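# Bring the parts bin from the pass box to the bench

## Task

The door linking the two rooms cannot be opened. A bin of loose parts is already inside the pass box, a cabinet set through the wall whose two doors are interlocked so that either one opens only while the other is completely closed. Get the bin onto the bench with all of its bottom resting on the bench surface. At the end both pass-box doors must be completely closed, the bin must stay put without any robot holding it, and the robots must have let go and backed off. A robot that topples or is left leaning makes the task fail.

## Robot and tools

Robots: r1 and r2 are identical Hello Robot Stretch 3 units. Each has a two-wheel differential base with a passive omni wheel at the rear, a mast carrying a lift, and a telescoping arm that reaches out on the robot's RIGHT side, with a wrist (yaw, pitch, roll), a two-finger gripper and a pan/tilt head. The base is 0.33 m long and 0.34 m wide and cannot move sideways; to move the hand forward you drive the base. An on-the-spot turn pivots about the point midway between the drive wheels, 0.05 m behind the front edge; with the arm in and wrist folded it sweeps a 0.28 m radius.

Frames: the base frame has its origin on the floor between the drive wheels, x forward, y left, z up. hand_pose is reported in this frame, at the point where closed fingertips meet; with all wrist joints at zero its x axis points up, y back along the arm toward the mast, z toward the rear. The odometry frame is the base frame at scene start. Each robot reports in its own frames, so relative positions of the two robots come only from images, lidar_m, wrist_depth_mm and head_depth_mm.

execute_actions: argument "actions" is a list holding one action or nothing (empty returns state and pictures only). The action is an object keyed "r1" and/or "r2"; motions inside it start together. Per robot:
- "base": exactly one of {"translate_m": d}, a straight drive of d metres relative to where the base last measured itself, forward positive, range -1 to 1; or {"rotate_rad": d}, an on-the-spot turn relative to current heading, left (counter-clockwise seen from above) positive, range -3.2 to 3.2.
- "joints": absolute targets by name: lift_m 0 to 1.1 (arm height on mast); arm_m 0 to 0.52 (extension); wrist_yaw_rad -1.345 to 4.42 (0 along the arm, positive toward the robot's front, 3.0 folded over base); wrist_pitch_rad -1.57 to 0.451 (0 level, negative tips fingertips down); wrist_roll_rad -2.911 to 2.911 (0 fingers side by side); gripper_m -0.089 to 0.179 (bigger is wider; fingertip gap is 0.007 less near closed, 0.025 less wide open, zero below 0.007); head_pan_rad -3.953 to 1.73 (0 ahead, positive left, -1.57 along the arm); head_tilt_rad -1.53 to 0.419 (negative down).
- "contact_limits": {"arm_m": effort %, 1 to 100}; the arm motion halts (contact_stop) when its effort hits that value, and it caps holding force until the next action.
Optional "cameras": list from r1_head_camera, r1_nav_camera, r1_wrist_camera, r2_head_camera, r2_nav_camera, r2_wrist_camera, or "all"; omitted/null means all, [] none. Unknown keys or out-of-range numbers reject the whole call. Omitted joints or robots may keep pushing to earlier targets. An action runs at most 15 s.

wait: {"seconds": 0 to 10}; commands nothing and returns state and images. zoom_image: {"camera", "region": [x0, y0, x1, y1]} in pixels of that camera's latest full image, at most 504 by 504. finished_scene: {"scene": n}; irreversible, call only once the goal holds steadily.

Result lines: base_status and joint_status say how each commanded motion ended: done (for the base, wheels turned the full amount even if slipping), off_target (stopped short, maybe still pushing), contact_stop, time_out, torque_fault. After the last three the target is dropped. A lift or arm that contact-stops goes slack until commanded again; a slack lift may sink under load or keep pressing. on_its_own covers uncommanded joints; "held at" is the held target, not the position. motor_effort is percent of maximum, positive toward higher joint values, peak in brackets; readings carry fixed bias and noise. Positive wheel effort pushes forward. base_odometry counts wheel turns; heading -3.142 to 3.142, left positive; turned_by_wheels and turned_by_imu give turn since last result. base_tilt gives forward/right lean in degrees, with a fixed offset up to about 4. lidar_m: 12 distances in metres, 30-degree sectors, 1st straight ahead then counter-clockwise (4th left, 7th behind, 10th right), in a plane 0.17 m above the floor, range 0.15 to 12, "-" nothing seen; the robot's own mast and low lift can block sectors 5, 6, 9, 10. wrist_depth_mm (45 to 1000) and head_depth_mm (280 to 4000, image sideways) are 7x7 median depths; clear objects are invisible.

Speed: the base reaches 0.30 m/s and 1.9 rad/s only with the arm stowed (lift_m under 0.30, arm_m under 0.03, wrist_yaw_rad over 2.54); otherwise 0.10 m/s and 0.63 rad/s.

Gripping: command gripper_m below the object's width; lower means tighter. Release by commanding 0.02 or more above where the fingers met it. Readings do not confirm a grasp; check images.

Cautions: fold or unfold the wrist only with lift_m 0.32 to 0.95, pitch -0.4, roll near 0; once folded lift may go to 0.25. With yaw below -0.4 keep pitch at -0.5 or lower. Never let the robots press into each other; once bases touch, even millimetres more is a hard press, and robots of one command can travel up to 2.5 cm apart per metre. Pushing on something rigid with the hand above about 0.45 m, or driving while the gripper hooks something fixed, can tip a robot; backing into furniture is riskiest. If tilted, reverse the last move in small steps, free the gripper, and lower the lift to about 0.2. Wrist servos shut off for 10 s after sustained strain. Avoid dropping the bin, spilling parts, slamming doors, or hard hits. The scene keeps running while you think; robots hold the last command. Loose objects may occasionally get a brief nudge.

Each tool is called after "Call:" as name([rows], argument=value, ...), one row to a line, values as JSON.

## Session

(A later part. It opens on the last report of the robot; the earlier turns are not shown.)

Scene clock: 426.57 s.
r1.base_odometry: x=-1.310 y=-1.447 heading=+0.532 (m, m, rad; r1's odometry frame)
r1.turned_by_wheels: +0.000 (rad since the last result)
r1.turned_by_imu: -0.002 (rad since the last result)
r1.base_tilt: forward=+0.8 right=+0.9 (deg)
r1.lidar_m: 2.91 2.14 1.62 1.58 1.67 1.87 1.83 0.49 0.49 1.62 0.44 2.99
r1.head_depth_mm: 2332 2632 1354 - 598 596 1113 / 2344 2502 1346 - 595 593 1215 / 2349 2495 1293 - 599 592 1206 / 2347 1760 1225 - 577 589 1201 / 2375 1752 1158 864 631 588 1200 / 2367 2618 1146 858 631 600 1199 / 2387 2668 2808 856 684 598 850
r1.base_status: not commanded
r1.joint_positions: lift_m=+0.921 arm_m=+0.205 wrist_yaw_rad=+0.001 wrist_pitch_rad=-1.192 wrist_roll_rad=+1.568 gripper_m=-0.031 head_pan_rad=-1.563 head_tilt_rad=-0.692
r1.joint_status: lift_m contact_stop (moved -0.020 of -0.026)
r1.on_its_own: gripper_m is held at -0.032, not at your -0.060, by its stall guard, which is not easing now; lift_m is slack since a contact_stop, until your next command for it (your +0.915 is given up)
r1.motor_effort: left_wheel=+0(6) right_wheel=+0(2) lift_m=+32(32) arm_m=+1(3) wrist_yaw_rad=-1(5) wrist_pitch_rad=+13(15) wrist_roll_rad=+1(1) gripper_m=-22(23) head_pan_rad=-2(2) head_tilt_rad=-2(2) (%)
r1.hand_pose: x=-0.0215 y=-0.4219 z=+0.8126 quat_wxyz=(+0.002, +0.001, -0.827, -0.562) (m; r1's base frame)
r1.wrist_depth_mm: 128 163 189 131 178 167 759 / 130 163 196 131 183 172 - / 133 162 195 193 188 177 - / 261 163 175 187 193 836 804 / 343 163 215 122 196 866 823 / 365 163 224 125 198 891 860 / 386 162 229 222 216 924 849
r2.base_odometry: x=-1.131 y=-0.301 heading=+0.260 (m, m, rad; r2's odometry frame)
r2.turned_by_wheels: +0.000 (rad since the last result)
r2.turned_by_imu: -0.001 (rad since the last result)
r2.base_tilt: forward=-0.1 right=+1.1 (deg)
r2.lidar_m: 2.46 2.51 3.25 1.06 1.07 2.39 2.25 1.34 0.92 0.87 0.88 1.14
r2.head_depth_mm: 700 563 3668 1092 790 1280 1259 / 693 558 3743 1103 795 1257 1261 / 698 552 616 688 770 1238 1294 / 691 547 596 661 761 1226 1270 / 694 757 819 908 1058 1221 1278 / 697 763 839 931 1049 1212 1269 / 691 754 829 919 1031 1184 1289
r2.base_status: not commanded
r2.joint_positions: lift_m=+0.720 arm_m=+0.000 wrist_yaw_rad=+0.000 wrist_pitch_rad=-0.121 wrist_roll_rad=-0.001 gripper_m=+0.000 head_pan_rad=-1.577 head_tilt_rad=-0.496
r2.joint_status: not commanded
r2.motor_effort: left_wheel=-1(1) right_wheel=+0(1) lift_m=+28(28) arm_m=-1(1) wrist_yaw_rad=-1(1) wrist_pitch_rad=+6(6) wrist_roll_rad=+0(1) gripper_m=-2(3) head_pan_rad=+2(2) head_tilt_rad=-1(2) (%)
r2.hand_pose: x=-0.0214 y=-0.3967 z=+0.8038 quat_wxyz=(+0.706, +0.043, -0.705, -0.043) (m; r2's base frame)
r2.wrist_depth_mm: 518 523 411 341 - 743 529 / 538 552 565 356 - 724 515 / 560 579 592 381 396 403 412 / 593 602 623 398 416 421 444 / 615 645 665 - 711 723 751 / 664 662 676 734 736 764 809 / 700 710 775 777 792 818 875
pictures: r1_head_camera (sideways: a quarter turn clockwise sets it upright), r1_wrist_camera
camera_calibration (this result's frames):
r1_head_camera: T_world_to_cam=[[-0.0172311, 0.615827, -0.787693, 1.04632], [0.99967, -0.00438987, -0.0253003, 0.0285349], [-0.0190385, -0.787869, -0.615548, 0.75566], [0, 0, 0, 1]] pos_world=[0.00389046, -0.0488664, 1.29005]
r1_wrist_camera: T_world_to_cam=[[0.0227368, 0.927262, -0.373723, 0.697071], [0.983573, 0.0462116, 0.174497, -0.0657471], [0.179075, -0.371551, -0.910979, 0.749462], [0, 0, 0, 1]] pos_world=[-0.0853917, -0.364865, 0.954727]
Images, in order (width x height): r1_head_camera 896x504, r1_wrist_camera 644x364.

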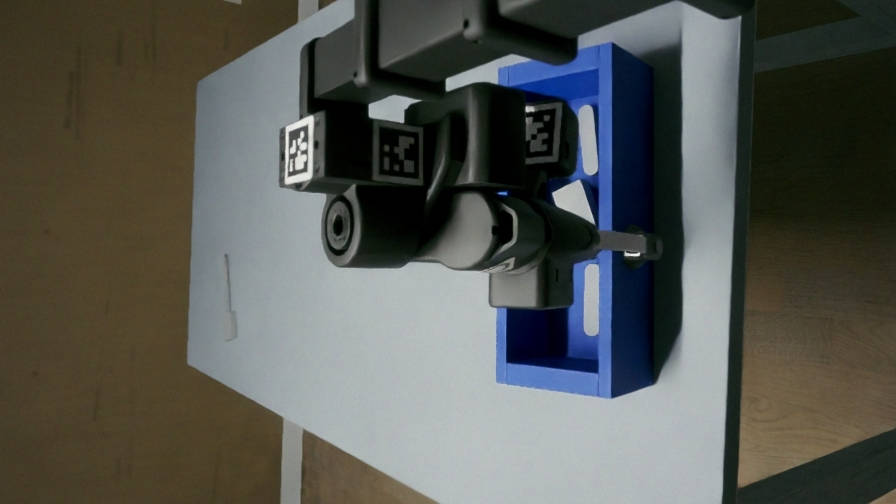

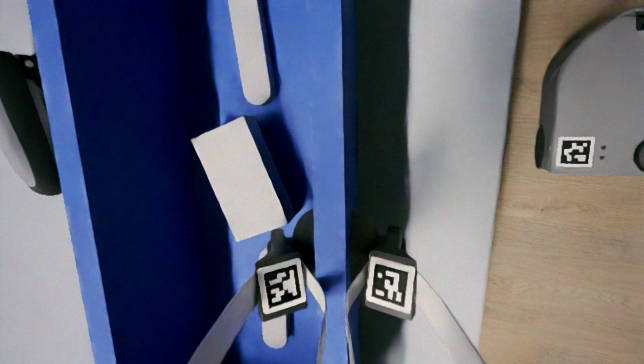

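Down. Release and lift off.

Call:
execute_actions([
  {"r1":{"joints":{"lift_m":0.925,"gripper_m":0.05}}},
], cameras=[])

Call:
execute_actions([
  {"r1":{"joints":{"lift_m":1.03}}},
], cameras=["r1_head_camera","r1_wrist_camera"])

Scene clock: 431.60 s.
r1.base_odometry: x=-1.310 y=-1.447 heading=+0.531 (m, m, rad; r1's odometry frame)
r1.turned_by_wheels: +0.000 (rad since the last result)
r1.turned_by_imu: +0.000 (rad since the last result)
r1.base_tilt: forward=+0.8 right=+0.9 (deg)
r1.lidar_m: 2.91 2.13 1.62 1.58 1.67 1.88 1.83 0.49 0.49 1.62 0.44 2.98
r1.head_depth_mm: 2321 2604 1389 - 643 596 1110 / 2335 2502 1343 - 596 594 1207 / 2346 2506 1328 - 592 591 1206 / 2356 1753 1248 - 575 589 1207 / 2372 1748 1153 862 648 588 1202 / 2387 2570 1148 862 632 585 1197 / 2383 2651 2775 854 685 598 852
r1.base_status: not commanded
r1.joint_positions: lift_m=+0.924 arm_m=+0.205 wrist_yaw_rad=+0.001 wrist_pitch_rad=-1.157 wrist_roll_rad=+1.568 gripper_m=+0.050 head_pan_rad=-1.563 head_tilt_rad=-0.692
r1.joint_status: all done
r1.motor_effort: left_wheel=+0(1) right_wheel=+2(3) lift_m=+52(56) arm_m=+1(1) wrist_yaw_rad=+0(1) wrist_pitch_rad=+2(13) wrist_roll_rad=+1(1) gripper_m=-1(82) head_pan_rad=-2(2) head_tilt_rad=-2(3) (%)
r1.hand_pose: x=-0.0215 y=-0.4306 z=+0.8186 quat_wxyz=(+0.002, +0.001, -0.837, -0.547) (m; r1's base frame)
r1.wrist_depth_mm: 304 166 209 128 179 164 763 / 286 173 216 130 185 171 - / 275 176 209 132 189 177 - / 353 183 202 135 195 183 795 / 376 185 214 152 196 189 796 / 399 195 214 146 - 196 832 / 420 352 243 157 215 936 858
r2.base_odometry: x=-1.131 y=-0.301 heading=+0.260 (m, m, rad; r2's odometry frame)
r2.turned_by_wheels: +0.000 (rad since the last result)
r2.turned_by_imu: -0.001 (rad since the last result)
r2.base_tilt: forward=+0.0 right=+1.0 (deg)
r2.lidar_m: 2.47 2.51 3.25 1.06 1.07 2.40 2.25 1.34 0.92 0.87 0.88 1.15
r2.head_depth_mm: 698 562 3685 1092 788 1287 1259 / 697 557 3649 1096 791 1263 1270 / 698 552 618 686 772 1236 1303 / 689 547 597 662 761 1211 1262 / 697 758 821 907 1059 1215 1270 / 696 761 838 929 1052 1196 1287 / 693 755 831 919 1031 1182 1277
r2.base_status: not commanded
r2.joint_positions: lift_m=+0.720 arm_m=+0.000 wrist_yaw_rad=+0.000 wrist_pitch_rad=-0.121 wrist_roll_rad=-0.001 gripper_m=+0.000 head_pan_rad=-1.577 head_tilt_rad=-0.496
r2.joint_status: not commanded
r2.motor_effort: left_wheel=-1(1) right_wheel=-1(0) lift_m=+28(28) arm_m=-2(1) wrist_yaw_rad=+0(0) wrist_pitch_rad=+6(6) wrist_roll_rad=+1(1) gripper_m=-2(3) head_pan_rad=+2(2) head_tilt_rad=-1(2) (%)
r2.hand_pose: x=-0.0214 y=-0.3967 z=+0.8038 quat_wxyz=(+0.706, +0.043, -0.705, -0.043) (m; r2's base frame)
r2.wrist_depth_mm: 516 530 412 341 - 721 517 / 540 560 552 360 - 733 525 / 561 573 585 380 391 405 414 / 590 602 613 396 409 420 439 / 608 635 652 - 717 765 747 / 662 676 693 712 751 782 829 / 690 695 761 773 801 823 888
pictures: none
No camera images: the call's "cameras" was empty. Leave "cameras" out to get every camera's image.

Scene clock: 433.40 s.
r1.base_odometry: x=-1.310 y=-1.447 heading=+0.531 (m, m, rad; r1's odometry frame)
r1.turned_by_wheels: +0.000 (rad since the last result)
r1.turned_by_imu: +0.000 (rad since the last result)
r1.base_tilt: forward=+0.8 right=+0.9 (deg)
r1.lidar_m: 2.91 2.14 1.62 1.58 1.67 1.88 1.83 0.49 0.49 1.62 0.44 2.98
r1.head_depth_mm: 2256 2719 1128 878 699 596 1110 / 2266 - - 817 616 594 1210 / 2308 - - 813 654 591 1206 / 2332 1757 - 809 590 589 1206 / 2397 1751 1216 835 651 587 1200 / 2361 2630 1145 859 631 586 1196 / 2384 2641 2814 854 684 597 850
r1.base_status: not commanded
r1.joint_positions: lift_m=+1.029 arm_m=+0.205 wrist_yaw_rad=+0.001 wrist_pitch_rad=-1.156 wrist_roll_rad=+1.568 gripper_m=+0.050 head_pan_rad=-1.563 head_tilt_rad=-0.692
r1.joint_status: all done
r1.motor_effort: left_wheel=+0(0) right_wheel=+1(1) lift_m=+52(52) arm_m=+1(1) wrist_yaw_rad=+0(1) wrist_pitch_rad=+2(2) wrist_roll_rad=+1(1) gripper_m=+0(0) head_pan_rad=-3(2) head_tilt_rad=-2(2) (%)
r1.hand_pose: x=-0.0215 y=-0.4308 z=+0.9237 quat_wxyz=(+0.002, +0.001, -0.837, -0.547) (m; r1's base frame)
r1.wrist_depth_mm: 474 404 350 289 267 259 829 / 492 405 361 296 276 269 - / 524 438 375 299 281 276 - / 544 458 392 317 289 925 884 / 583 486 420 328 299 953 899 / 612 501 439 332 - - 942 / - 545 439 275 321 - 947
r2.base_odometry: x=-1.131 y=-0.301 heading=+0.260 (m, m, rad; r2's odometry frame)
r2.turned_by_wheels: +0.000 (rad since the last result)
r2.turned_by_imu: +0.000 (rad since the last result)
r2.base_tilt: forward=-0.1 right=+1.0 (deg)
r2.lidar_m: 2.46 2.52 3.23 1.06 1.07 2.39 2.25 1.34 0.92 0.87 0.88 1.15
r2.head_depth_mm: 698 561 3739 1093 790 1281 1254 / 696 558 3758 1095 792 1257 1259 / 697 552 617 690 773 1238 1290 / 691 547 597 661 760 1215 1268 / 695 759 821 913 1056 1211 1278 / 697 762 837 933 1047 1203 1281 / 690 755 831 923 1035 1176 1283
r2.base_status: not commanded
r2.joint_positions: lift_m=+0.720 arm_m=+0.000 wrist_yaw_rad=+0.000 wrist_pitch_rad=-0.121 wrist_roll_rad=-0.001 gripper_m=+0.000 head_pan_rad=-1.577 head_tilt_rad=-0.496
r2.joint_status: not commanded
r2.motor_effort: left_wheel=-1(1) right_wheel=-1(0) lift_m=+28(28) arm_m=-1(1) wrist_yaw_rad=+0(0) wrist_pitch_rad=+6(6) wrist_roll_rad=+1(0) gripper_m=-2(2) head_pan_rad=+2(2) head_tilt_rad=-2(2) (%)
r2.hand_pose: x=-0.0214 y=-0.3967 z=+0.8038 quat_wxyz=(+0.706, +0.043, -0.705, -0.043) (m; r2's base frame)
r2.wrist_depth_mm: 521 528 411 341 - 738 515 / 539 550 556 360 - 734 531 / 565 574 589 376 390 404 420 / 591 600 624 398 410 423 438 / 622 648 660 - 698 714 778 / 655 659 671 723 740 778 810 / 698 707 764 776 792 836 858
pictures: r1_head_camera (sideways: a quarter turn clockwise sets it upright), r1_wrist_camera
camera_calibration (this result's frames):
r1_head_camera: T_world_to_cam=[[-0.0172313, 0.615827, -0.787693, 1.04632], [0.99967, -0.00438964, -0.0253003, 0.0285349], [-0.0190383, -0.787869, -0.615548, 0.75566], [0, 0, 0, 1]] pos_world=[0.00389047, -0.0488664, 1.29005]
r1_wrist_camera: T_world_to_cam=[[0.0227362, 0.913075, -0.407156, 0.771637], [0.983566, 0.0525352, 0.172738, -0.0803799], [0.179113, -0.404393, -0.896875, 0.820169], [0, 0, 0, 1]] pos_world=[-0.0853878, -0.36867, 1.06365]
Images, in order (width x height): r1_head_camera 896x504, r1_wrist_camera 644x364.

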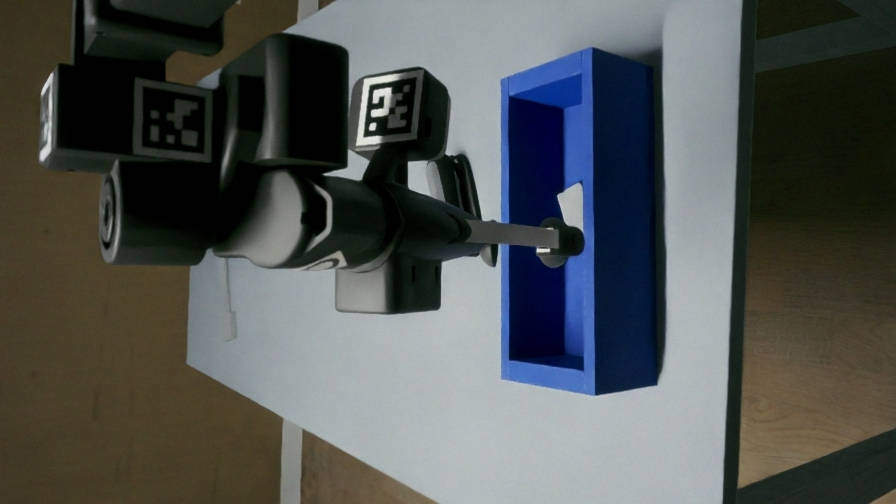

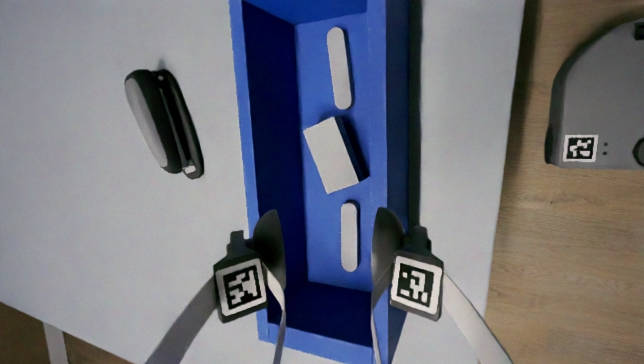

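Call:
execute_actions([
  {"r1":{"base":{"rotate_rad":0.77},"joints":{"arm_m":0.0,"wrist_roll_rad":0,"gripper_m":0.0,"head_pan_rad":0,"head_tilt_rad":-0.4}}},
], cameras=[])

Call:
execute_actions([
  {"r1":{"base":{"translate_m":1.0},"joints":{"lift_m":0.74}}},
], cameras=["r1_nav_camera"])

Scene clock: 457.33 s.
r1.base_odometry: x=-1.310 y=-1.447 heading=+1.301 (m, m, rad; r1's odometry frame)
r1.turned_by_wheels: +0.770 (rad since the last result)
r1.turned_by_imu: +0.778 (rad since the last result)
r1.base_tilt: forward=+0.8 right=+0.9 (deg)
r1.lidar_m: 1.79 1.58 1.58 1.85 1.83 1.83 0.49 0.71 1.80 0.44 2.91 2.92
r1.head_depth_mm: 2708 2918 3101 3198 2407 1800 1439 / 2442 2654 2910 3184 2406 1807 1442 / 2165 2350 2561 2771 2414 1803 1441 / 1944 2087 2250 2451 2397 1788 1432 / 1769 1888 2020 2170 2262 1801 1432 / 1629 889 920 997 1126 1778 1434 / 1497 972 1651 1736 1859 1775 1424
r1.base_status: done
r1.joint_positions: lift_m=+1.029 arm_m=+0.003 wrist_yaw_rad=+0.001 wrist_pitch_rad=-1.156 wrist_roll_rad=+0.005 gripper_m=+0.000 head_pan_rad=-0.007 head_tilt_rad=-0.409
r1.joint_status: all done
joint sent to its limit — the command would take r1.arm_m past its lower limit, so that joint was sent only as far as its limit.
r1.motor_effort: left_wheel=-2(6) right_wheel=+3(6) lift_m=+51(51) arm_m=-4(4) wrist_yaw_rad=-2(1) wrist_pitch_rad=+2(2) wrist_roll_rad=-3(3) gripper_m=-2(80) head_pan_rad=+3(31) head_tilt_rad=+3(19) (%)
r1.hand_pose: x=-0.0215 y=-0.2291 z=+0.9238 quat_wxyz=(+0.591, +0.386, -0.593, -0.387) (m; r1's base frame)
r1.wrist_depth_mm: - - - 389 373 365 302 / - - - - 362 356 269 / - - - - - 343 289 / - - - - - 336 328 / - - - - - - 317 / - - - - - - 886 / - - - - - - -
r2.base_odometry: x=-1.131 y=-0.301 heading=+0.260 (m, m, rad; r2's odometry frame)
r2.turned_by_wheels: +0.000 (rad since the last result)
r2.turned_by_imu: -0.001 (rad since the last result)
r2.base_tilt: forward=-0.1 right=+1.0 (deg)
r2.lidar_m: 2.47 2.51 3.25 1.06 1.07 2.39 2.25 1.34 0.92 0.87 0.88 1.14
r2.head_depth_mm: 700 561 3674 1098 788 1283 1271 / 695 556 3739 1096 791 1269 1267 / 696 551 618 689 772 1233 1294 / 691 547 599 661 763 1217 1274 / 695 760 818 910 1066 1212 1268 / 699 761 838 926 1051 1200 1280 / 693 756 829 919 1036 1179 1283
r2.base_status: not commanded
r2.joint_positions: lift_m=+0.720 arm_m=+0.000 wrist_yaw_rad=+0.000 wrist_pitch_rad=-0.121 wrist_roll_rad=-0.001 gripper_m=+0.000 head_pan_rad=-1.577 head_tilt_rad=-0.496
r2.joint_status: not commanded
r2.motor_effort: left_wheel=-1(1) right_wheel=+0(0) lift_m=+27(28) arm_m=-1(2) wrist_yaw_rad=+0(0) wrist_pitch_rad=+6(6) wrist_roll_rad=+1(1) gripper_m=-3(3) head_pan_rad=+2(2) head_tilt_rad=-1(1) (%)
r2.hand_pose: x=-0.0214 y=-0.3967 z=+0.8038 quat_wxyz=(+0.706, +0.043, -0.705, -0.043) (m; r2's base frame)
r2.wrist_depth_mm: 518 537 409 341 - 741 521 / 541 550 561 362 - 744 521 / 565 567 586 374 397 402 416 / 603 607 616 394 403 425 441 / 626 628 652 - 692 717 778 / 672 682 671 742 733 773 815 / 697 708 740 778 775 835 855
pictures: none
No camera images: the call's "cameras" was empty. Leave "cameras" out to get every camera's image.

Scene clock: 469.00 s.
r1.base_odometry: x=-1.043 y=-0.484 heading=+1.301 (m, m, rad; r1's odometry frame)
r1.turned_by_wheels: +0.000 (rad since the last result)
r1.turned_by_imu: +0.001 (rad since the last result)
r1.base_tilt: forward=+0.8 right=+0.9 (deg)
r1.lidar_m: 0.97 0.86 0.86 1.01 1.80 2.51 1.49 1.15 3.43 2.54 2.24 1.62
r1.head_depth_mm: 1459 1609 1793 2002 2209 1816 1443 / 1279 1390 1519 1691 1885 1823 1435 / 1136 1228 1330 1455 1603 1689 1441 / 1025 1097 1177 1270 1384 1521 1441 / 932 993 1059 1137 1226 1326 1377 / 856 906 961 1022 1096 1178 1269 / 791 832 880 930 995 1058 1132
r1.base_status: done
r1.joint_positions: lift_m=+0.741 arm_m=+0.003 wrist_yaw_rad=+0.001 wrist_pitch_rad=-1.156 wrist_roll_rad=+0.005 gripper_m=+0.000 head_pan_rad=-0.007 head_tilt_rad=-0.406
r1.joint_status: all done
r1.motor_effort: left_wheel=-1(11) right_wheel=+2(6) lift_m=+15(48) arm_m=-3(4) wrist_yaw_rad=-2(1) wrist_pitch_rad=+2(2) wrist_roll_rad=-3(3) gripper_m=-3(3) head_pan_rad=+3(1) head_tilt_rad=+3(3) (%)
r1.hand_pose: x=-0.0215 y=-0.2290 z=+0.6352 quat_wxyz=(+0.591, +0.386, -0.593, -0.387) (m; r1's base frame)
r1.wrist_depth_mm: 956 936 955 946 927 902 902 / 933 905 910 900 897 862 870 / 898 877 861 860 849 847 843 / 845 846 853 831 842 811 817 / 845 822 833 823 789 779 789 / 811 795 810 - 789 790 771 / 780 796 758 781 - 753 740
r2.base_odometry: x=-1.131 y=-0.301 heading=+0.260 (m, m, rad; r2's odometry frame)
r2.turned_by_wheels: +0.000 (rad since the last result)
r2.turned_by_imu: -0.003 (rad since the last result)
r2.base_tilt: forward=+0.0 right=+1.1 (deg)
r2.lidar_m: 2.47 2.52 3.26 1.06 1.07 2.39 2.25 1.33 0.92 0.87 0.88 1.15
r2.head_depth_mm: 701 561 3716 1094 792 1276 1255 / 694 558 3768 1100 793 1266 1265 / 697 553 616 687 772 1233 1293 / 689 548 598 662 762 1219 1268 / 696 757 818 905 1057 1207 1272 / 697 760 832 934 1049 1198 1277 / 694 757 826 922 1033 1179 1285
r2.base_status: not commanded
r2.joint_positions: lift_m=+0.720 arm_m=+0.000 wrist_yaw_rad=+0.000 wrist_pitch_rad=-0.121 wrist_roll_rad=-0.001 gripper_m=+0.000 head_pan_rad=-1.577 head_tilt_rad=-0.496
r2.joint_status: not commanded
r2.motor_effort: left_wheel=-1(1) right_wheel=-1(1) lift_m=+28(28) arm_m=-1(2) wrist_yaw_rad=+0(0) wrist_pitch_rad=+6(6) wrist_roll_rad=+0(0) gripper_m=-3(2) head_pan_rad=+2(1) head_tilt_rad=-1(1) (%)
r2.hand_pose: x=-0.0214 y=-0.3967 z=+0.8038 quat_wxyz=(+0.706, +0.043, -0.705, -0.043) (m; r2's base frame)
r2.wrist_depth_mm: 521 513 411 341 - 723 527 / 541 562 555 358 - 725 532 / 574 578 584 378 396 408 422 / 607 603 630 395 409 424 439 / 613 635 657 - 707 722 770 / 658 666 683 736 744 770 810 / 681 703 759 789 814 808 862
pictures: r1_nav_camera (sideways: a quarter turn counterclockwise sets it upright)
camera_calibration (this result's frames):
r1_nav_camera: T_world_to_cam=[[0.429157, 0.0217212, 0.902969, -1.14534], [0.0389611, -0.999225, 0.00551951, 0.0398894], [0.902389, 0.0328119, -0.429671, 0.507933], [0, 0, 0, 1]] pos_world=[0.0316216, 0.0480703, 1.25223]
Images, in order (width x height): r1_nav_camera 672x504.

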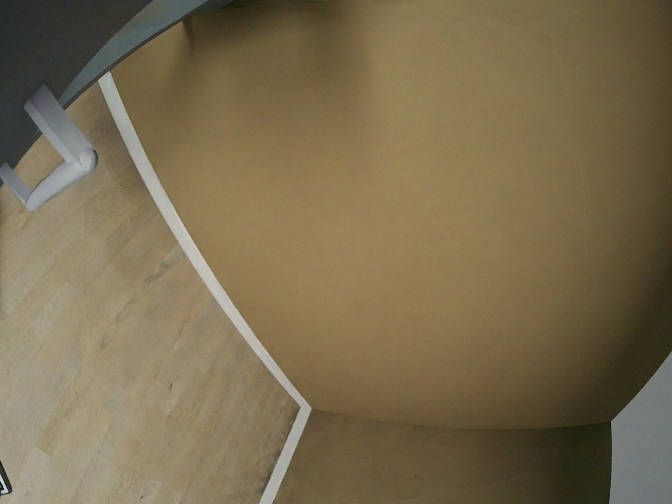

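Call:
execute_actions([
  {"r1":{"base":{"rotate_rad":2.33},"joints":{"head_pan_rad":-0.6,"head_tilt_rad":-0.6}}},
], cameras=["r1_nav_camera","r1_head_camera"])

Scene clock: 478.23 s.
r1.base_odometry: x=-1.043 y=-0.484 heading=-2.652 (m, m, rad; r1's odometry frame)
r1.turned_by_wheels: +2.330 (rad since the last result)
r1.turned_by_imu: +2.357 (rad since the last result)
r1.base_tilt: forward=+0.8 right=+0.9 (deg)
r1.lidar_m: 2.51 2.61 1.15 2.54 3.16 2.31 2.23 1.21 0.89 0.85 0.89 1.22
r1.head_depth_mm: - - - - - - - / - - - - - - - / - - - - - - - / 1229 1305 1504 1687 1812 1510 1270 / 1374 1533 1725 1964 1872 1511 1262 / 1626 1839 2128 2321 1864 1501 1259 / 2000 2318 2567 2425 1859 1498 1253
r1.base_status: done
r1.joint_positions: lift_m=+0.741 arm_m=+0.003 wrist_yaw_rad=+0.001 wrist_pitch_rad=-1.156 wrist_roll_rad=+0.005 gripper_m=+0.000 head_pan_rad=-0.599 head_tilt_rad=-0.592
r1.joint_status: all done
r1.motor_effort: left_wheel=-2(6) right_wheel=+3(5) lift_m=+15(15) arm_m=-3(4) wrist_yaw_rad=-1(1) wrist_pitch_rad=+2(2) wrist_roll_rad=-3(3) gripper_m=-3(3) head_pan_rad=+0(24) head_tilt_rad=-3(12) (%)
r1.hand_pose: x=-0.0215 y=-0.2290 z=+0.6352 quat_wxyz=(+0.591, +0.386, -0.593, -0.387) (m; r1's base frame)
r1.wrist_depth_mm: 916 967 920 927 910 897 903 / 923 929 903 888 898 881 876 / 889 894 881 883 878 849 836 / 859 857 848 836 841 823 818 / 846 834 828 810 787 803 781 / 811 799 790 - 788 781 758 / 777 774 761 750 - 739 736
r2.base_odometry: x=-1.131 y=-0.301 heading=+0.260 (m, m, rad; r2's odometry frame)
r2.turned_by_wheels: +0.000 (rad since the last result)
r2.turned_by_imu: -0.002 (rad since the last result)
r2.base_tilt: forward=-0.2 right=+1.1 (deg)
r2.lidar_m: 2.47 2.51 3.26 1.06 1.07 2.40 2.25 1.34 0.92 0.87 0.88 1.15
r2.head_depth_mm: 700 560 3693 1102 791 1283 1263 / 695 558 3750 1102 793 1261 1260 / 697 552 618 688 771 1232 1285 / 691 548 597 662 759 1223 1273 / 695 761 823 908 1054 1216 1275 / 697 761 837 925 1044 1201 1277 / 693 754 831 921 1038 1185 1286
r2.base_status: not commanded
r2.joint_positions: lift_m=+0.720 arm_m=+0.000 wrist_yaw_rad=+0.000 wrist_pitch_rad=-0.121 wrist_roll_rad=-0.001 gripper_m=+0.000 head_pan_rad=-1.577 head_tilt_rad=-0.496
r2.joint_status: not commanded
r2.motor_effort: left_wheel=-1(1) right_wheel=+0(1) lift_m=+27(27) arm_m=-1(3) wrist_yaw_rad=+0(0) wrist_pitch_rad=+6(6) wrist_roll_rad=+1(1) gripper_m=-3(3) head_pan_rad=+2(2) head_tilt_rad=-1(1) (%)
r2.hand_pose: x=-0.0214 y=-0.3967 z=+0.8038 quat_wxyz=(+0.706, +0.043, -0.705, -0.043) (m; r2's base frame)
r2.wrist_depth_mm: 513 533 410 340 - 739 522 / 540 554 555 360 - 735 524 / 561 586 585 377 394 413 419 / 594 603 623 398 411 426 439 / 617 640 677 - 698 748 744 / 659 681 688 719 767 776 819 / 686 719 742 781 806 851 851
pictures: r1_head_camera (sideways: a quarter turn clockwise sets it upright), r1_nav_camera (sideways: a quarter turn counterclockwise sets it upright)
camera_calibration (this result's frames):
r1_head_camera: T_world_to_cam=[[-0.448318, 0.290904, -0.845214, 1.12394], [0.575585, 0.81739, -0.0239741, 0.0293985], [0.683895, -0.497241, -0.53389, 0.645137], [0, 0, 0, 1]] pos_world=[0.0457557, -0.0302006, 1.29511]
r1_nav_camera: T_world_to_cam=[[0.500539, -0.31184, 0.807599, -1.0214], [-0.525184, -0.850983, -0.0030903, 0.05454], [0.688217, -0.422591, -0.589724, 0.717486], [0, 0, 0, 1]] pos_world=[0.046109, 0.0311018, 1.24817]
Images, in order (width x height): r1_head_camera 896x504, r1_nav_camera 672x504.

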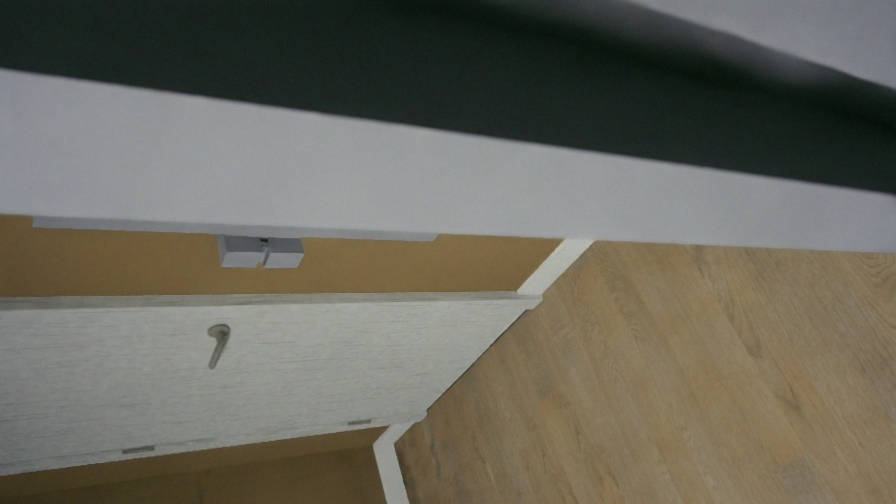

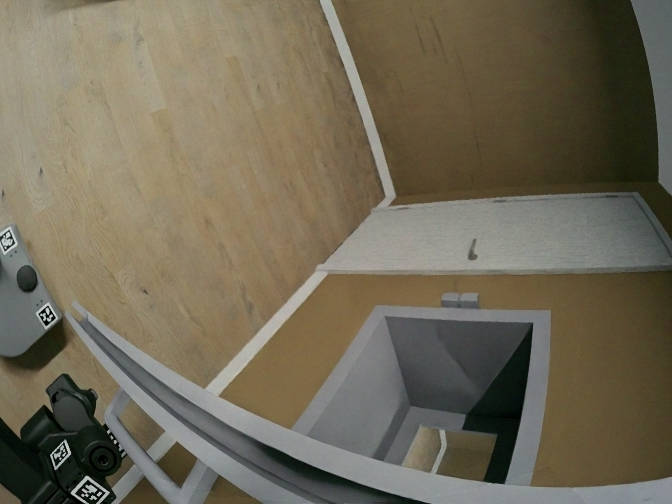

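Call:
execute_actions([
  {"r1":{"joints":{"lift_m":0.69,"wrist_pitch_rad":0.0,"arm_m":0.05,"head_pan_rad":-1.2,"head_tilt_rad":-0.7}}},
], cameras=["r1_nav_camera"])

Call:
execute_actions([
  {"r1":{"base":{"translate_m":0.3}}},
], cameras=["r1_nav_camera","r1_head_camera"])

Scene clock: 490.27 s.
r1.base_odometry: x=-1.043 y=-0.484 heading=-2.652 (m, m, rad; r1's odometry frame)
r1.turned_by_wheels: +0.000 (rad since the last result)
r1.turned_by_imu: +0.000 (rad since the last result)
r1.base_tilt: forward=+0.8 right=+0.9 (deg)
r1.lidar_m: 2.51 2.61 1.15 2.53 3.14 2.32 2.23 1.21 0.89 0.85 0.89 1.22
r1.head_depth_mm: 684 754 843 954 1088 1289 1241 / 705 783 876 993 1147 1349 - / 706 796 905 1038 1217 1375 1261 / - 420 575 704 757 1313 1127 / - - - - - - - / - - - - - - - / - - - - - - -
r1.base_status: not commanded
r1.joint_positions: lift_m=+0.691 arm_m=+0.050 wrist_yaw_rad=+0.001 wrist_pitch_rad=-0.023 wrist_roll_rad=+0.005 gripper_m=+0.000 head_pan_rad=-1.193 head_tilt_rad=-0.691
r1.joint_status: all done
r1.motor_effort: left_wheel=-2(2) right_wheel=+3(3) lift_m=+15(15) arm_m=+3(3) wrist_yaw_rad=+0(1) wrist_pitch_rad=+7(5) wrist_roll_rad=-3(3) gripper_m=-3(3) head_pan_rad=-3(24) head_tilt_rad=-4(10) (%)
r1.hand_pose: x=-0.0212 y=-0.4503 z=+0.7995 quat_wxyz=(+0.706, +0.009, -0.709, -0.008) (m; r1's base frame)
r1.wrist_depth_mm: 248 453 535 527 527 522 525 / 242 448 546 548 548 549 538 / 237 445 565 566 570 571 563 / 234 440 588 594 586 590 586 / 225 380 616 607 612 602 606 / 218 646 641 - 636 631 631 / 215 669 669 665 668 660 658
r2.base_odometry: x=-1.131 y=-0.301 heading=+0.260 (m, m, rad; r2's odometry frame)
r2.turned_by_wheels: +0.000 (rad since the last result)
r2.turned_by_imu: -0.001 (rad since the last result)
r2.base_tilt: forward=+0.0 right=+1.0 (deg)
r2.lidar_m: 2.47 2.52 3.25 1.06 1.07 2.39 2.25 1.33 0.92 0.87 0.88 1.15
r2.head_depth_mm: 697 563 3704 1093 792 1284 1251 / 693 556 3758 1101 790 1263 1263 / 701 553 617 688 775 1240 1296 / 691 547 598 662 765 1215 1272 / 698 756 819 906 1053 1213 1273 / 694 764 836 930 1052 1202 1282 / 691 757 828 924 1035 1181 1284
r2.base_status: not commanded
r2.joint_positions: lift_m=+0.720 arm_m=+0.000 wrist_yaw_rad=+0.000 wrist_pitch_rad=-0.121 wrist_roll_rad=-0.001 gripper_m=+0.000 head_pan_rad=-1.577 head_tilt_rad=-0.496
r2.joint_status: not commanded
r2.motor_effort: left_wheel=-1(1) right_wheel=-2(1) lift_m=+28(28) arm_m=-2(1) wrist_yaw_rad=-1(0) wrist_pitch_rad=+6(6) wrist_roll_rad=+1(0) gripper_m=-3(3) head_pan_rad=+2(2) head_tilt_rad=-2(1) (%)
r2.hand_pose: x=-0.0214 y=-0.3967 z=+0.8038 quat_wxyz=(+0.706, +0.043, -0.705, -0.043) (m; r2's base frame)
r2.wrist_depth_mm: 510 520 407 343 - 735 520 / 549 549 562 364 - 756 536 / 566 580 581 377 398 414 420 / 594 612 628 394 413 423 440 / 629 627 644 - 712 741 766 / 651 683 690 707 761 775 799 / 692 713 734 765 792 831 874
pictures: r1_nav_camera (sideways: a quarter turn counterclockwise sets it upright)
camera_calibration (this result's frames):
r1_nav_camera: T_world_to_cam=[[0.268714, -0.609829, 0.745588, -0.939156], [-0.911604, -0.411, -0.00761683, 0.0627895], [0.311082, -0.677634, -0.666364, 0.819483], [0, 0, 0, 1]] pos_world=[0.0546777, 0.00839099, 1.24678]
Images, in order (width x height): r1_nav_camera 672x504.

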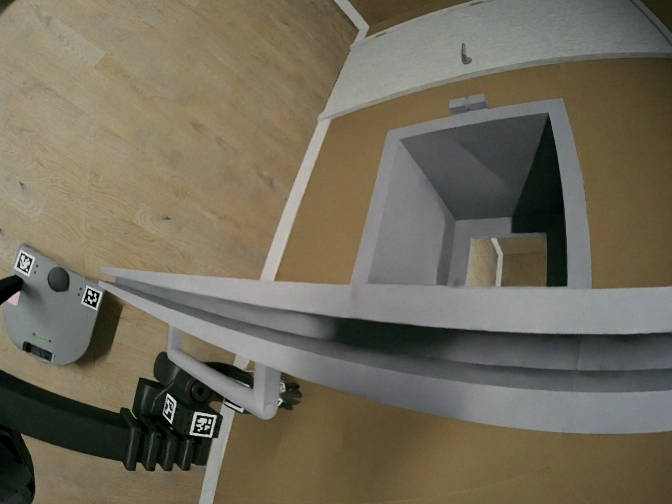

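Scene clock: 494.23 s.
r1.base_odometry: x=-1.308 y=-0.625 heading=-2.652 (m, m, rad; r1's odometry frame)
r1.turned_by_wheels: +0.000 (rad since the last result)
r1.turned_by_imu: -0.419 (rad since the last result)
r1.base_tilt: forward=+0.8 right=+0.9 (deg)
r1.lidar_m: 1.34 2.28 2.46 1.13 1.12 3.15 2.50 2.28 1.06 0.84 0.83 0.90
r1.head_depth_mm: - - - - - - - / - - - - - - - / - - - - 1207 1376 - / 396 444 508 593 629 521 490 / 506 569 661 771 1198 1355 1194 / - 3359 1137 859 1190 1346 1190 / - - 1129 856 1183 1347 1188
r1.base_status: done
r1.joint_positions: lift_m=+0.691 arm_m=+0.050 wrist_yaw_rad=+0.000 wrist_pitch_rad=-0.018 wrist_roll_rad=+0.004 gripper_m=+0.000 head_pan_rad=-1.164 head_tilt_rad=-0.708
r1.joint_status: not commanded
r1.motor_effort: left_wheel=+0(26) right_wheel=+8(37) lift_m=+18(19) arm_m=-1(3) wrist_yaw_rad=+1(11) wrist_pitch_rad=+5(7) wrist_roll_rad=-2(3) gripper_m=-3(3) head_pan_rad=-12(15) head_tilt_rad=+3(3) (%)
r1.hand_pose: x=-0.0214 y=-0.4508 z=+0.8006 quat_wxyz=(+0.706, +0.007, -0.708, -0.007) (m; r1's base frame)
r1.wrist_depth_mm: 439 481 527 579 661 752 877 / 430 488 551 604 680 779 915 / 403 500 558 631 697 824 960 / 383 525 572 638 729 872 - / 282 536 596 655 769 901 - / 267 547 609 - 837 949 - / 255 570 657 720 810 - -
r2.base_odometry: x=-1.131 y=-0.301 heading=+0.260 (m, m, rad; r2's odometry frame)
r2.turned_by_wheels: +0.000 (rad since the last result)
r2.turned_by_imu: -0.001 (rad since the last result)
r2.base_tilt: forward=-0.2 right=+1.1 (deg)
r2.lidar_m: 2.47 2.51 3.25 1.06 1.07 2.40 2.24 1.33 0.92 0.86 0.88 1.15
r2.head_depth_mm: 698 563 3700 1089 792 1285 1254 / 696 556 3735 1099 791 1272 1261 / 696 553 617 690 774 1234 1296 / 689 546 596 659 763 1208 1271 / 693 758 820 912 1060 1226 1275 / 695 761 834 930 1051 1199 1279 / 692 754 832 919 1036 1181 1283
r2.base_status: not commanded
r2.joint_positions: lift_m=+0.720 arm_m=+0.000 wrist_yaw_rad=+0.000 wrist_pitch_rad=-0.121 wrist_roll_rad=-0.001 gripper_m=+0.000 head_pan_rad=-1.577 head_tilt_rad=-0.496
r2.joint_status: not commanded
r2.motor_effort: left_wheel=-1(1) right_wheel=-2(1) lift_m=+27(28) arm_m=-1(2) wrist_yaw_rad=+0(1) wrist_pitch_rad=+6(6) wrist_roll_rad=+0(1) gripper_m=-3(2) head_pan_rad=+2(2) head_tilt_rad=-1(1) (%)
r2.hand_pose: x=-0.0214 y=-0.3967 z=+0.8038 quat_wxyz=(+0.706, +0.043, -0.705, -0.043) (m; r2's base frame)
r2.wrist_depth_mm: 516 526 409 343 - 744 522 / 529 551 569 359 - 756 528 / 550 584 578 374 394 398 420 / 594 603 625 396 415 425 441 / 622 643 651 - 702 728 767 / 669 680 684 750 738 777 833 / 684 699 746 771 811 834 887
pictures: r1_head_camera (sideways: a quarter turn clockwise sets it upright), r1_nav_camera (sideways: a quarter turn counterclockwise sets it upright)
camera_calibration (this result's frames):
r1_head_camera: T_world_to_cam=[[-0.260031, 0.572047, -0.777911, 1.03505], [0.922668, 0.384751, -0.0254863, 0.0292462], [0.284723, -0.724381, -0.627857, 0.769819], [0, 0, 0, 1]] pos_world=[0.0229754, -0.0457085, 1.28926]
r1_nav_camera: T_world_to_cam=[[0.291061, -0.613369, 0.734208, -0.924461], [-0.899485, -0.436871, -0.0083867, 0.0637177], [0.325898, -0.657969, -0.678872, 0.835662], [0, 0, 0, 1]] pos_world=[0.0540471, 0.0106401, 1.24659]
Images, in order (width x height): r1_head_camera 896x504, r1_nav_camera 672x504.

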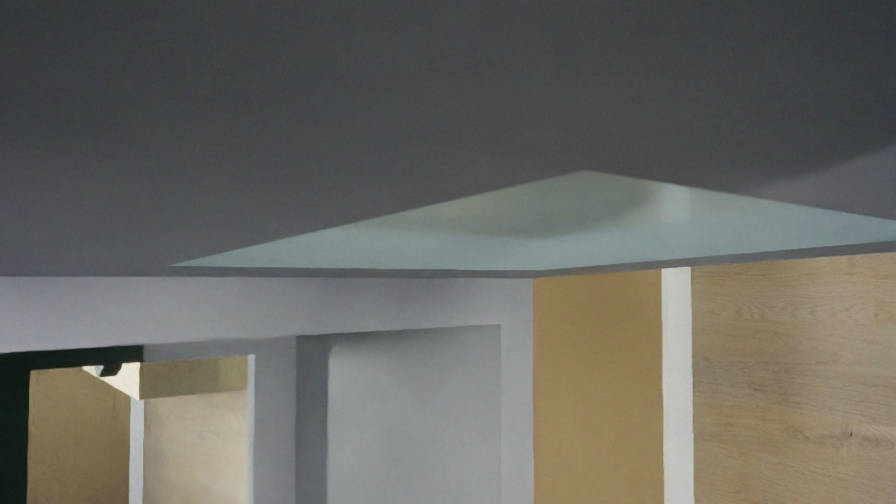

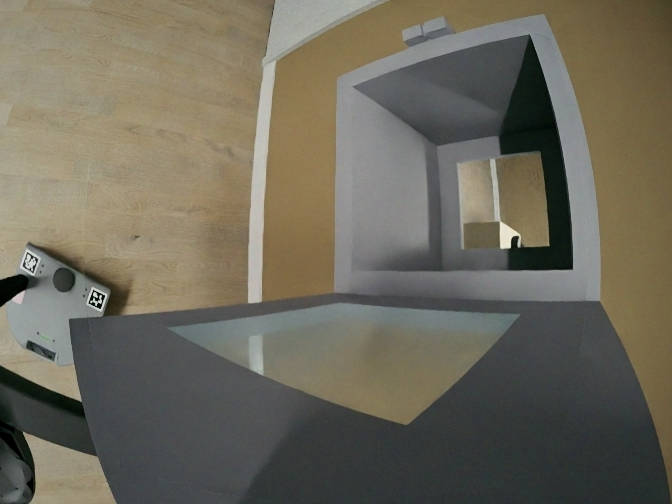

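Call:
execute_actions([
  {"r1":{"base":{"translate_m":-0.12},"joints":{"head_pan_rad":-1.2,"head_tilt_rad":-0.7}}},
], cameras=["r1_nav_camera","r1_wrist_camera"])

Scene clock: 501.53 s.
r1.base_odometry: x=-1.202 y=-0.568 heading=-2.652 (m, m, rad; r1's odometry frame)
r1.turned_by_wheels: +0.000 (rad since the last result)
r1.turned_by_imu: +0.000 (rad since the last result)
r1.base_tilt: forward=+0.9 right=+0.9 (deg)
r1.lidar_m: 1.41 2.39 1.39 1.10 2.51 3.01 2.39 2.35 1.12 0.89 0.88 0.94
r1.head_depth_mm: - - - - - - 1233 / - - - - - - - / - - - - - - - / - - - - - - - / - - - - - - - / - - - - - - - / - - - - - - 1165
r1.base_status: done
r1.joint_positions: lift_m=+0.691 arm_m=+0.050 wrist_yaw_rad=+0.000 wrist_pitch_rad=-0.018 wrist_roll_rad=+0.004 gripper_m=+0.000 head_pan_rad=-1.193 head_tilt_rad=-0.704
r1.joint_status: all done
r1.motor_effort: left_wheel=+2(5) right_wheel=-1(7) lift_m=+19(19) arm_m=-1(1) wrist_yaw_rad=+1(0) wrist_pitch_rad=+5(5) wrist_roll_rad=-2(2) gripper_m=-3(2) head_pan_rad=-2(9) head_tilt_rad=+1(1) (%)
r1.hand_pose: x=-0.0214 y=-0.4508 z=+0.8006 quat_wxyz=(+0.706, +0.007, -0.708, -0.007) (m; r1's base frame)
r1.wrist_depth_mm: 475 520 569 640 717 819 942 / 489 533 586 663 732 853 - / 498 544 606 679 775 883 - / 510 558 615 721 792 929 - / 531 572 637 698 842 977 - / 542 598 654 - 897 - - / 550 614 705 785 870 - -
r2.base_odometry: x=-1.131 y=-0.301 heading=+0.260 (m, m, rad; r2's odometry frame)
r2.turned_by_wheels: +0.000 (rad since the last result)
r2.turned_by_imu: -0.002 (rad since the last result)
r2.base_tilt: forward=-0.1 right=+1.1 (deg)
r2.lidar_m: 2.47 2.52 3.25 1.06 1.07 2.40 2.25 1.34 0.92 0.87 0.88 1.15
r2.head_depth_mm: 698 562 3685 1099 792 1287 1261 / 696 556 3689 1105 790 1265 1260 / 698 553 618 689 770 1229 1297 / 691 547 597 659 759 1222 1271 / 693 760 821 907 1058 1216 1273 / 697 760 840 931 1049 1193 1285 / 697 755 833 925 1036 1180 1289
r2.base_status: not commanded
r2.joint_positions: lift_m=+0.720 arm_m=+0.000 wrist_yaw_rad=+0.000 wrist_pitch_rad=-0.121 wrist_roll_rad=-0.001 gripper_m=+0.000 head_pan_rad=-1.577 head_tilt_rad=-0.496
r2.joint_status: not commanded
r2.motor_effort: left_wheel=-1(1) right_wheel=-1(1) lift_m=+28(27) arm_m=-1(2) wrist_yaw_rad=-1(0) wrist_pitch_rad=+6(6) wrist_roll_rad=+1(1) gripper_m=-3(2) head_pan_rad=+2(2) head_tilt_rad=-1(1) (%)
r2.hand_pose: x=-0.0214 y=-0.3967 z=+0.8038 quat_wxyz=(+0.706, +0.043, -0.705, -0.043) (m; r2's base frame)
r2.wrist_depth_mm: 511 529 411 336 - 725 522 / 538 556 559 359 - 753 526 / 560 586 584 381 393 406 416 / 589 601 632 398 410 423 445 / 615 633 656 - 706 724 758 / 650 680 688 719 748 788 813 / 680 727 730 782 788 804 860
pictures: r1_nav_camera (sideways: a quarter turn counterclockwise sets it upright), r1_wrist_camera
camera_calibration (this result's frames):
r1_nav_camera: T_world_to_cam=[[0.272259, -0.618891, 0.736783, -0.927702], [-0.911672, -0.410836, -0.00821399, 0.0635672], [0.30778, -0.669468, -0.67608, 0.83214], [0, 0, 0, 1]] pos_world=[0.054411, 0.00906064, 1.24663]
r1_wrist_camera: T_world_to_cam=[[-0.999553, -0.00481949, -0.0294894, 0.0017168], [0.0279546, 0.197763, -0.979851, 0.909694], [0.0105543, -0.980238, -0.19754, -0.121364], [0, 0, 0, 1]] pos_world=[-0.0224332, -0.298861, 0.867441]
Images, in order (width x height): r1_nav_camera 672x504, r1_wrist_camera 644x364.

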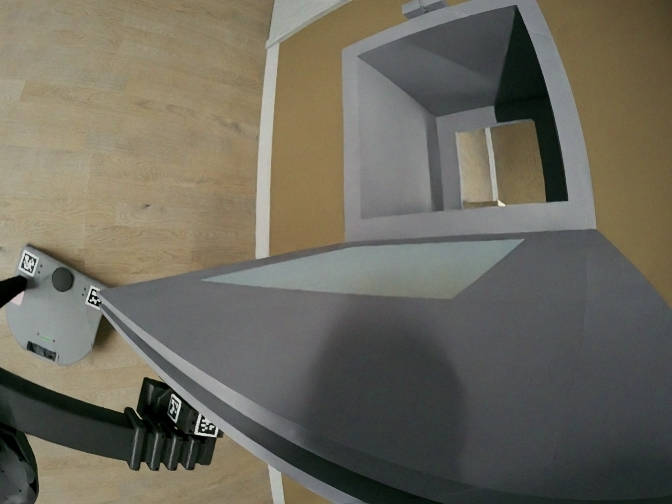

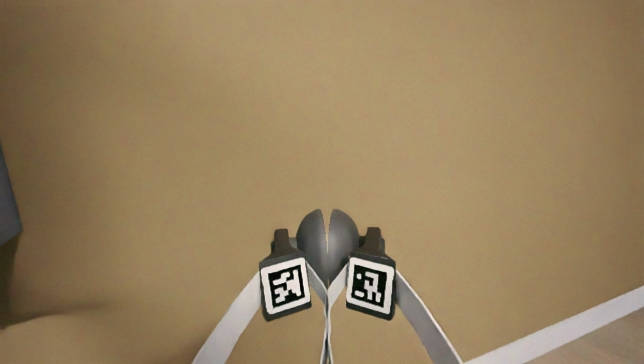

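Call:
execute_actions([
  {"r1":{"base":{"translate_m":-0.25}}},
], cameras=["r1_nav_camera"])

Call:
execute_actions([
  {"r1":{"base":{"rotate_rad":0.42},"joints":{"head_pan_rad":-0.8}}},
], cameras=["r1_nav_camera","r1_head_camera"])

Scene clock: 514.73 s.
r1.base_odometry: x=-0.981 y=-0.451 heading=-2.652 (m, m, rad; r1's odometry frame)
r1.turned_by_wheels: +0.000 (rad since the last result)
r1.turned_by_imu: -0.001 (rad since the last result)
r1.base_tilt: forward=+0.8 right=+0.9 (deg)
r1.lidar_m: 1.57 2.61 1.48 1.08 3.33 2.73 2.16 2.12 1.25 0.99 0.97 1.05
r1.head_depth_mm: 828 931 1063 1234 1473 1413 1234 / 826 926 1054 1222 1451 1438 - / 821 919 1044 1212 1442 1405 1204 / 813 915 1037 1199 1421 1395 1201 / 812 906 1029 1190 1409 1394 1194 / 805 900 1022 1177 1397 1388 1192 / 799 893 1015 1171 1383 1386 1187
r1.base_status: done
r1.joint_positions: lift_m=+0.691 arm_m=+0.050 wrist_yaw_rad=+0.000 wrist_pitch_rad=-0.018 wrist_roll_rad=+0.004 gripper_m=+0.000 head_pan_rad=-1.193 head_tilt_rad=-0.704
r1.joint_status: not commanded
r1.motor_effort: left_wheel=+2(2) right_wheel=-1(5) lift_m=+19(19) arm_m=-1(1) wrist_yaw_rad=+0(0) wrist_pitch_rad=+5(5) wrist_roll_rad=-2(2) gripper_m=-3(2) head_pan_rad=-3(2) head_tilt_rad=+0(2) (%)
r1.hand_pose: x=-0.0214 y=-0.4508 z=+0.8006 quat_wxyz=(+0.706, +0.007, -0.708, -0.007) (m; r1's base frame)
r1.wrist_depth_mm: 556 600 658 735 827 963 - / 567 622 673 752 867 982 - / 580 643 694 786 901 - - / 598 655 728 804 923 - - / 615 674 750 816 959 - - / 641 684 758 - - - - / 649 722 831 907 - - -
r2.base_odometry: x=-1.131 y=-0.301 heading=+0.260 (m, m, rad; r2's odometry frame)
r2.turned_by_wheels: +0.000 (rad since the last result)
r2.turned_by_imu: -0.002 (rad since the last result)
r2.base_tilt: forward=-0.2 right=+1.1 (deg)
r2.lidar_m: 2.46 2.52 3.24 1.06 1.07 2.40 2.24 1.33 0.92 0.87 0.89 1.14
r2.head_depth_mm: 699 564 3723 1093 790 1274 1257 / 695 557 3660 1098 794 1262 1250 / 695 553 618 690 771 1229 1301 / 691 548 597 659 761 1213 1272 / 692 759 823 908 1057 1217 1274 / 697 761 837 931 1052 1203 1278 / 695 754 832 920 1034 1182 1279
r2.base_status: not commanded
r2.joint_positions: lift_m=+0.720 arm_m=+0.000 wrist_yaw_rad=+0.000 wrist_pitch_rad=-0.121 wrist_roll_rad=-0.001 gripper_m=+0.000 head_pan_rad=-1.577 head_tilt_rad=-0.496
r2.joint_status: not commanded
r2.motor_effort: left_wheel=-1(1) right_wheel=+0(1) lift_m=+27(28) arm_m=-2(1) wrist_yaw_rad=+0(0) wrist_pitch_rad=+6(6) wrist_roll_rad=+0(0) gripper_m=-2(3) head_pan_rad=+2(2) head_tilt_rad=-1(1) (%)
r2.hand_pose: x=-0.0214 y=-0.3967 z=+0.8038 quat_wxyz=(+0.706, +0.043, -0.705, -0.043) (m; r2's base frame)
r2.wrist_depth_mm: 518 533 409 342 - 739 516 / 537 558 560 362 - 727 519 / 553 582 584 381 392 407 419 / 589 605 611 403 407 427 447 / 617 633 643 - 708 731 746 / 650 667 691 747 738 767 805 / 700 708 742 782 785 809 856
pictures: r1_nav_camera (sideways: a quarter turn counterclockwise sets it upright)
camera_calibration (this result's frames):
r1_nav_camera: T_world_to_cam=[[0.272222, -0.618908, 0.736783, -0.927702], [-0.911697, -0.410781, -0.00821399, 0.0635674], [0.30774, -0.669486, -0.67608, 0.832141], [0, 0, 0, 1]] pos_world=[0.0544115, 0.00905777, 1.24663]
Images, in order (width x height): r1_nav_camera 672x504.

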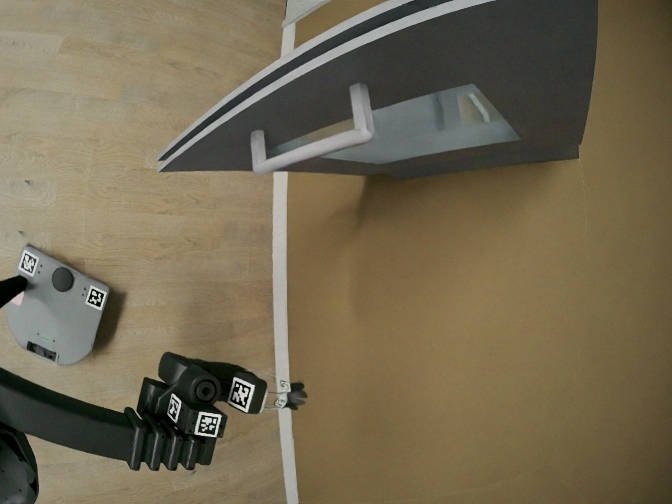

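Scene clock: 516.37 s.
r1.base_odometry: x=-0.981 y=-0.451 heading=-2.232 (m, m, rad; r1's odometry frame)
r1.turned_by_wheels: +0.420 (rad since the last result)
r1.turned_by_imu: +0.424 (rad since the last result)
r1.base_tilt: forward=+0.8 right=+0.9 (deg)
r1.lidar_m: 2.62 1.48 1.08 2.44 2.97 2.20 2.13 1.37 1.01 0.98 1.02 1.39
r1.head_depth_mm: 432 626 732 1144 1318 1378 1209 / 341 1406 1172 790 1438 1411 1204 / 293 324 1068 1076 623 1369 1200 / - 290 311 348 434 535 1193 / - - - 303 354 432 1127 / - - 1900 1869 1624 1384 1189 / 1521 1734 2065 2054 1662 1382 1183
r1.base_status: done
r1.joint_positions: lift_m=+0.691 arm_m=+0.050 wrist_yaw_rad=+0.000 wrist_pitch_rad=-0.018 wrist_roll_rad=+0.004 gripper_m=+0.000 head_pan_rad=-0.807 head_tilt_rad=-0.704
r1.joint_status: all done
r1.motor_effort: left_wheel=-2(6) right_wheel=+3(5) lift_m=+19(19) arm_m=-1(1) wrist_yaw_rad=+1(1) wrist_pitch_rad=+5(5) wrist_roll_rad=-2(2) gripper_m=-2(2) head_pan_rad=+1(17) head_tilt_rad=+2(2) (%)
r1.hand_pose: x=-0.0214 y=-0.4508 z=+0.8006 quat_wxyz=(+0.706, +0.007, -0.708, -0.007) (m; r1's base frame)
r1.wrist_depth_mm: 384 643 649 643 643 639 633 / 378 630 676 668 658 659 651 / 376 633 686 695 681 681 666 / 378 612 719 714 715 713 699 / 377 761 756 736 741 726 726 / 793 787 773 - 774 769 762 / 815 836 800 815 801 809 812
r2.base_odometry: x=-1.131 y=-0.301 heading=+0.260 (m, m, rad; r2's odometry frame)
r2.turned_by_wheels: +0.000 (rad since the last result)
r2.turned_by_imu: +0.000 (rad since the last result)
r2.base_tilt: forward=-0.2 right=+1.2 (deg)
r2.lidar_m: 2.47 2.52 3.25 1.05 1.07 2.39 2.25 1.34 0.92 0.87 0.88 1.14
r2.head_depth_mm: 697 561 3644 1096 792 1285 1263 / 696 556 3690 1099 793 1262 1259 / 699 552 616 688 771 1236 1289 / 691 547 598 663 758 1222 1276 / 694 760 818 905 1058 1208 1277 / 699 760 837 930 1047 1195 1279 / 693 753 828 920 1037 1178 1279
r2.base_status: not commanded
r2.joint_positions: lift_m=+0.720 arm_m=+0.000 wrist_yaw_rad=+0.000 wrist_pitch_rad=-0.121 wrist_roll_rad=-0.001 gripper_m=+0.000 head_pan_rad=-1.577 head_tilt_rad=-0.496
r2.joint_status: not commanded
r2.motor_effort: left_wheel=-1(1) right_wheel=-1(1) lift_m=+27(27) arm_m=-2(1) wrist_yaw_rad=+0(0) wrist_pitch_rad=+6(6) wrist_roll_rad=+0(1) gripper_m=-2(2) head_pan_rad=+2(1) head_tilt_rad=-1(1) (%)
r2.hand_pose: x=-0.0214 y=-0.3967 z=+0.8038 quat_wxyz=(+0.706, +0.043, -0.705, -0.043) (m; r2's base frame)
r2.wrist_depth_mm: 518 532 411 338 - 734 522 / 534 559 556 361 - 749 526 / 563 578 590 377 393 409 421 / 579 605 615 393 412 429 437 / 623 624 666 - 717 739 749 / 669 672 679 719 771 787 822 / 704 702 738 767 794 835 872
pictures: r1_head_camera (sideways: a quarter turn clockwise sets it upright), r1_nav_camera (sideways: a quarter turn counterclockwise sets it upright)
camera_calibration (this result's frames):
r1_head_camera: T_world_to_cam=[[-0.441489, 0.442977, -0.780294, 1.03926], [0.730117, 0.682848, -0.0254419, 0.0303631], [0.521552, -0.580938, -0.624895, 0.764521], [0, 0, 0, 1]] pos_world=[0.0379171, -0.0369643, 1.28945]
r1_nav_camera: T_world_to_cam=[[0.485117, -0.47097, 0.736783, -0.929], [-0.690094, -0.723673, -0.00821399, 0.0622156], [0.537058, -0.504465, -0.67608, 0.830742], [0, 0, 0, 1]] pos_world=[0.0474516, 0.0265724, 1.24663]
Images, in order (width x height): r1_head_camera 896x504, r1_nav_camera 672x504.

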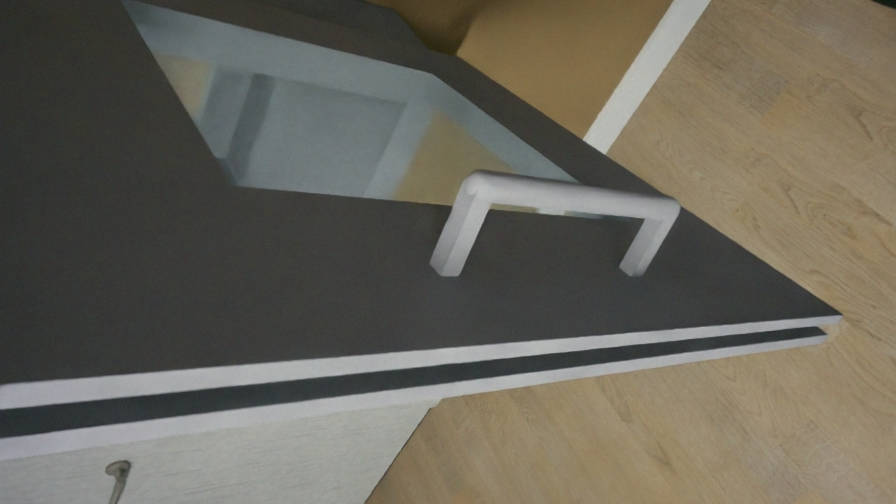

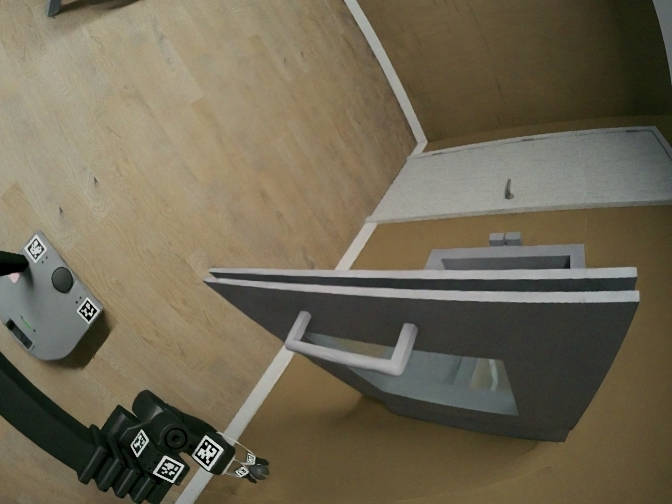

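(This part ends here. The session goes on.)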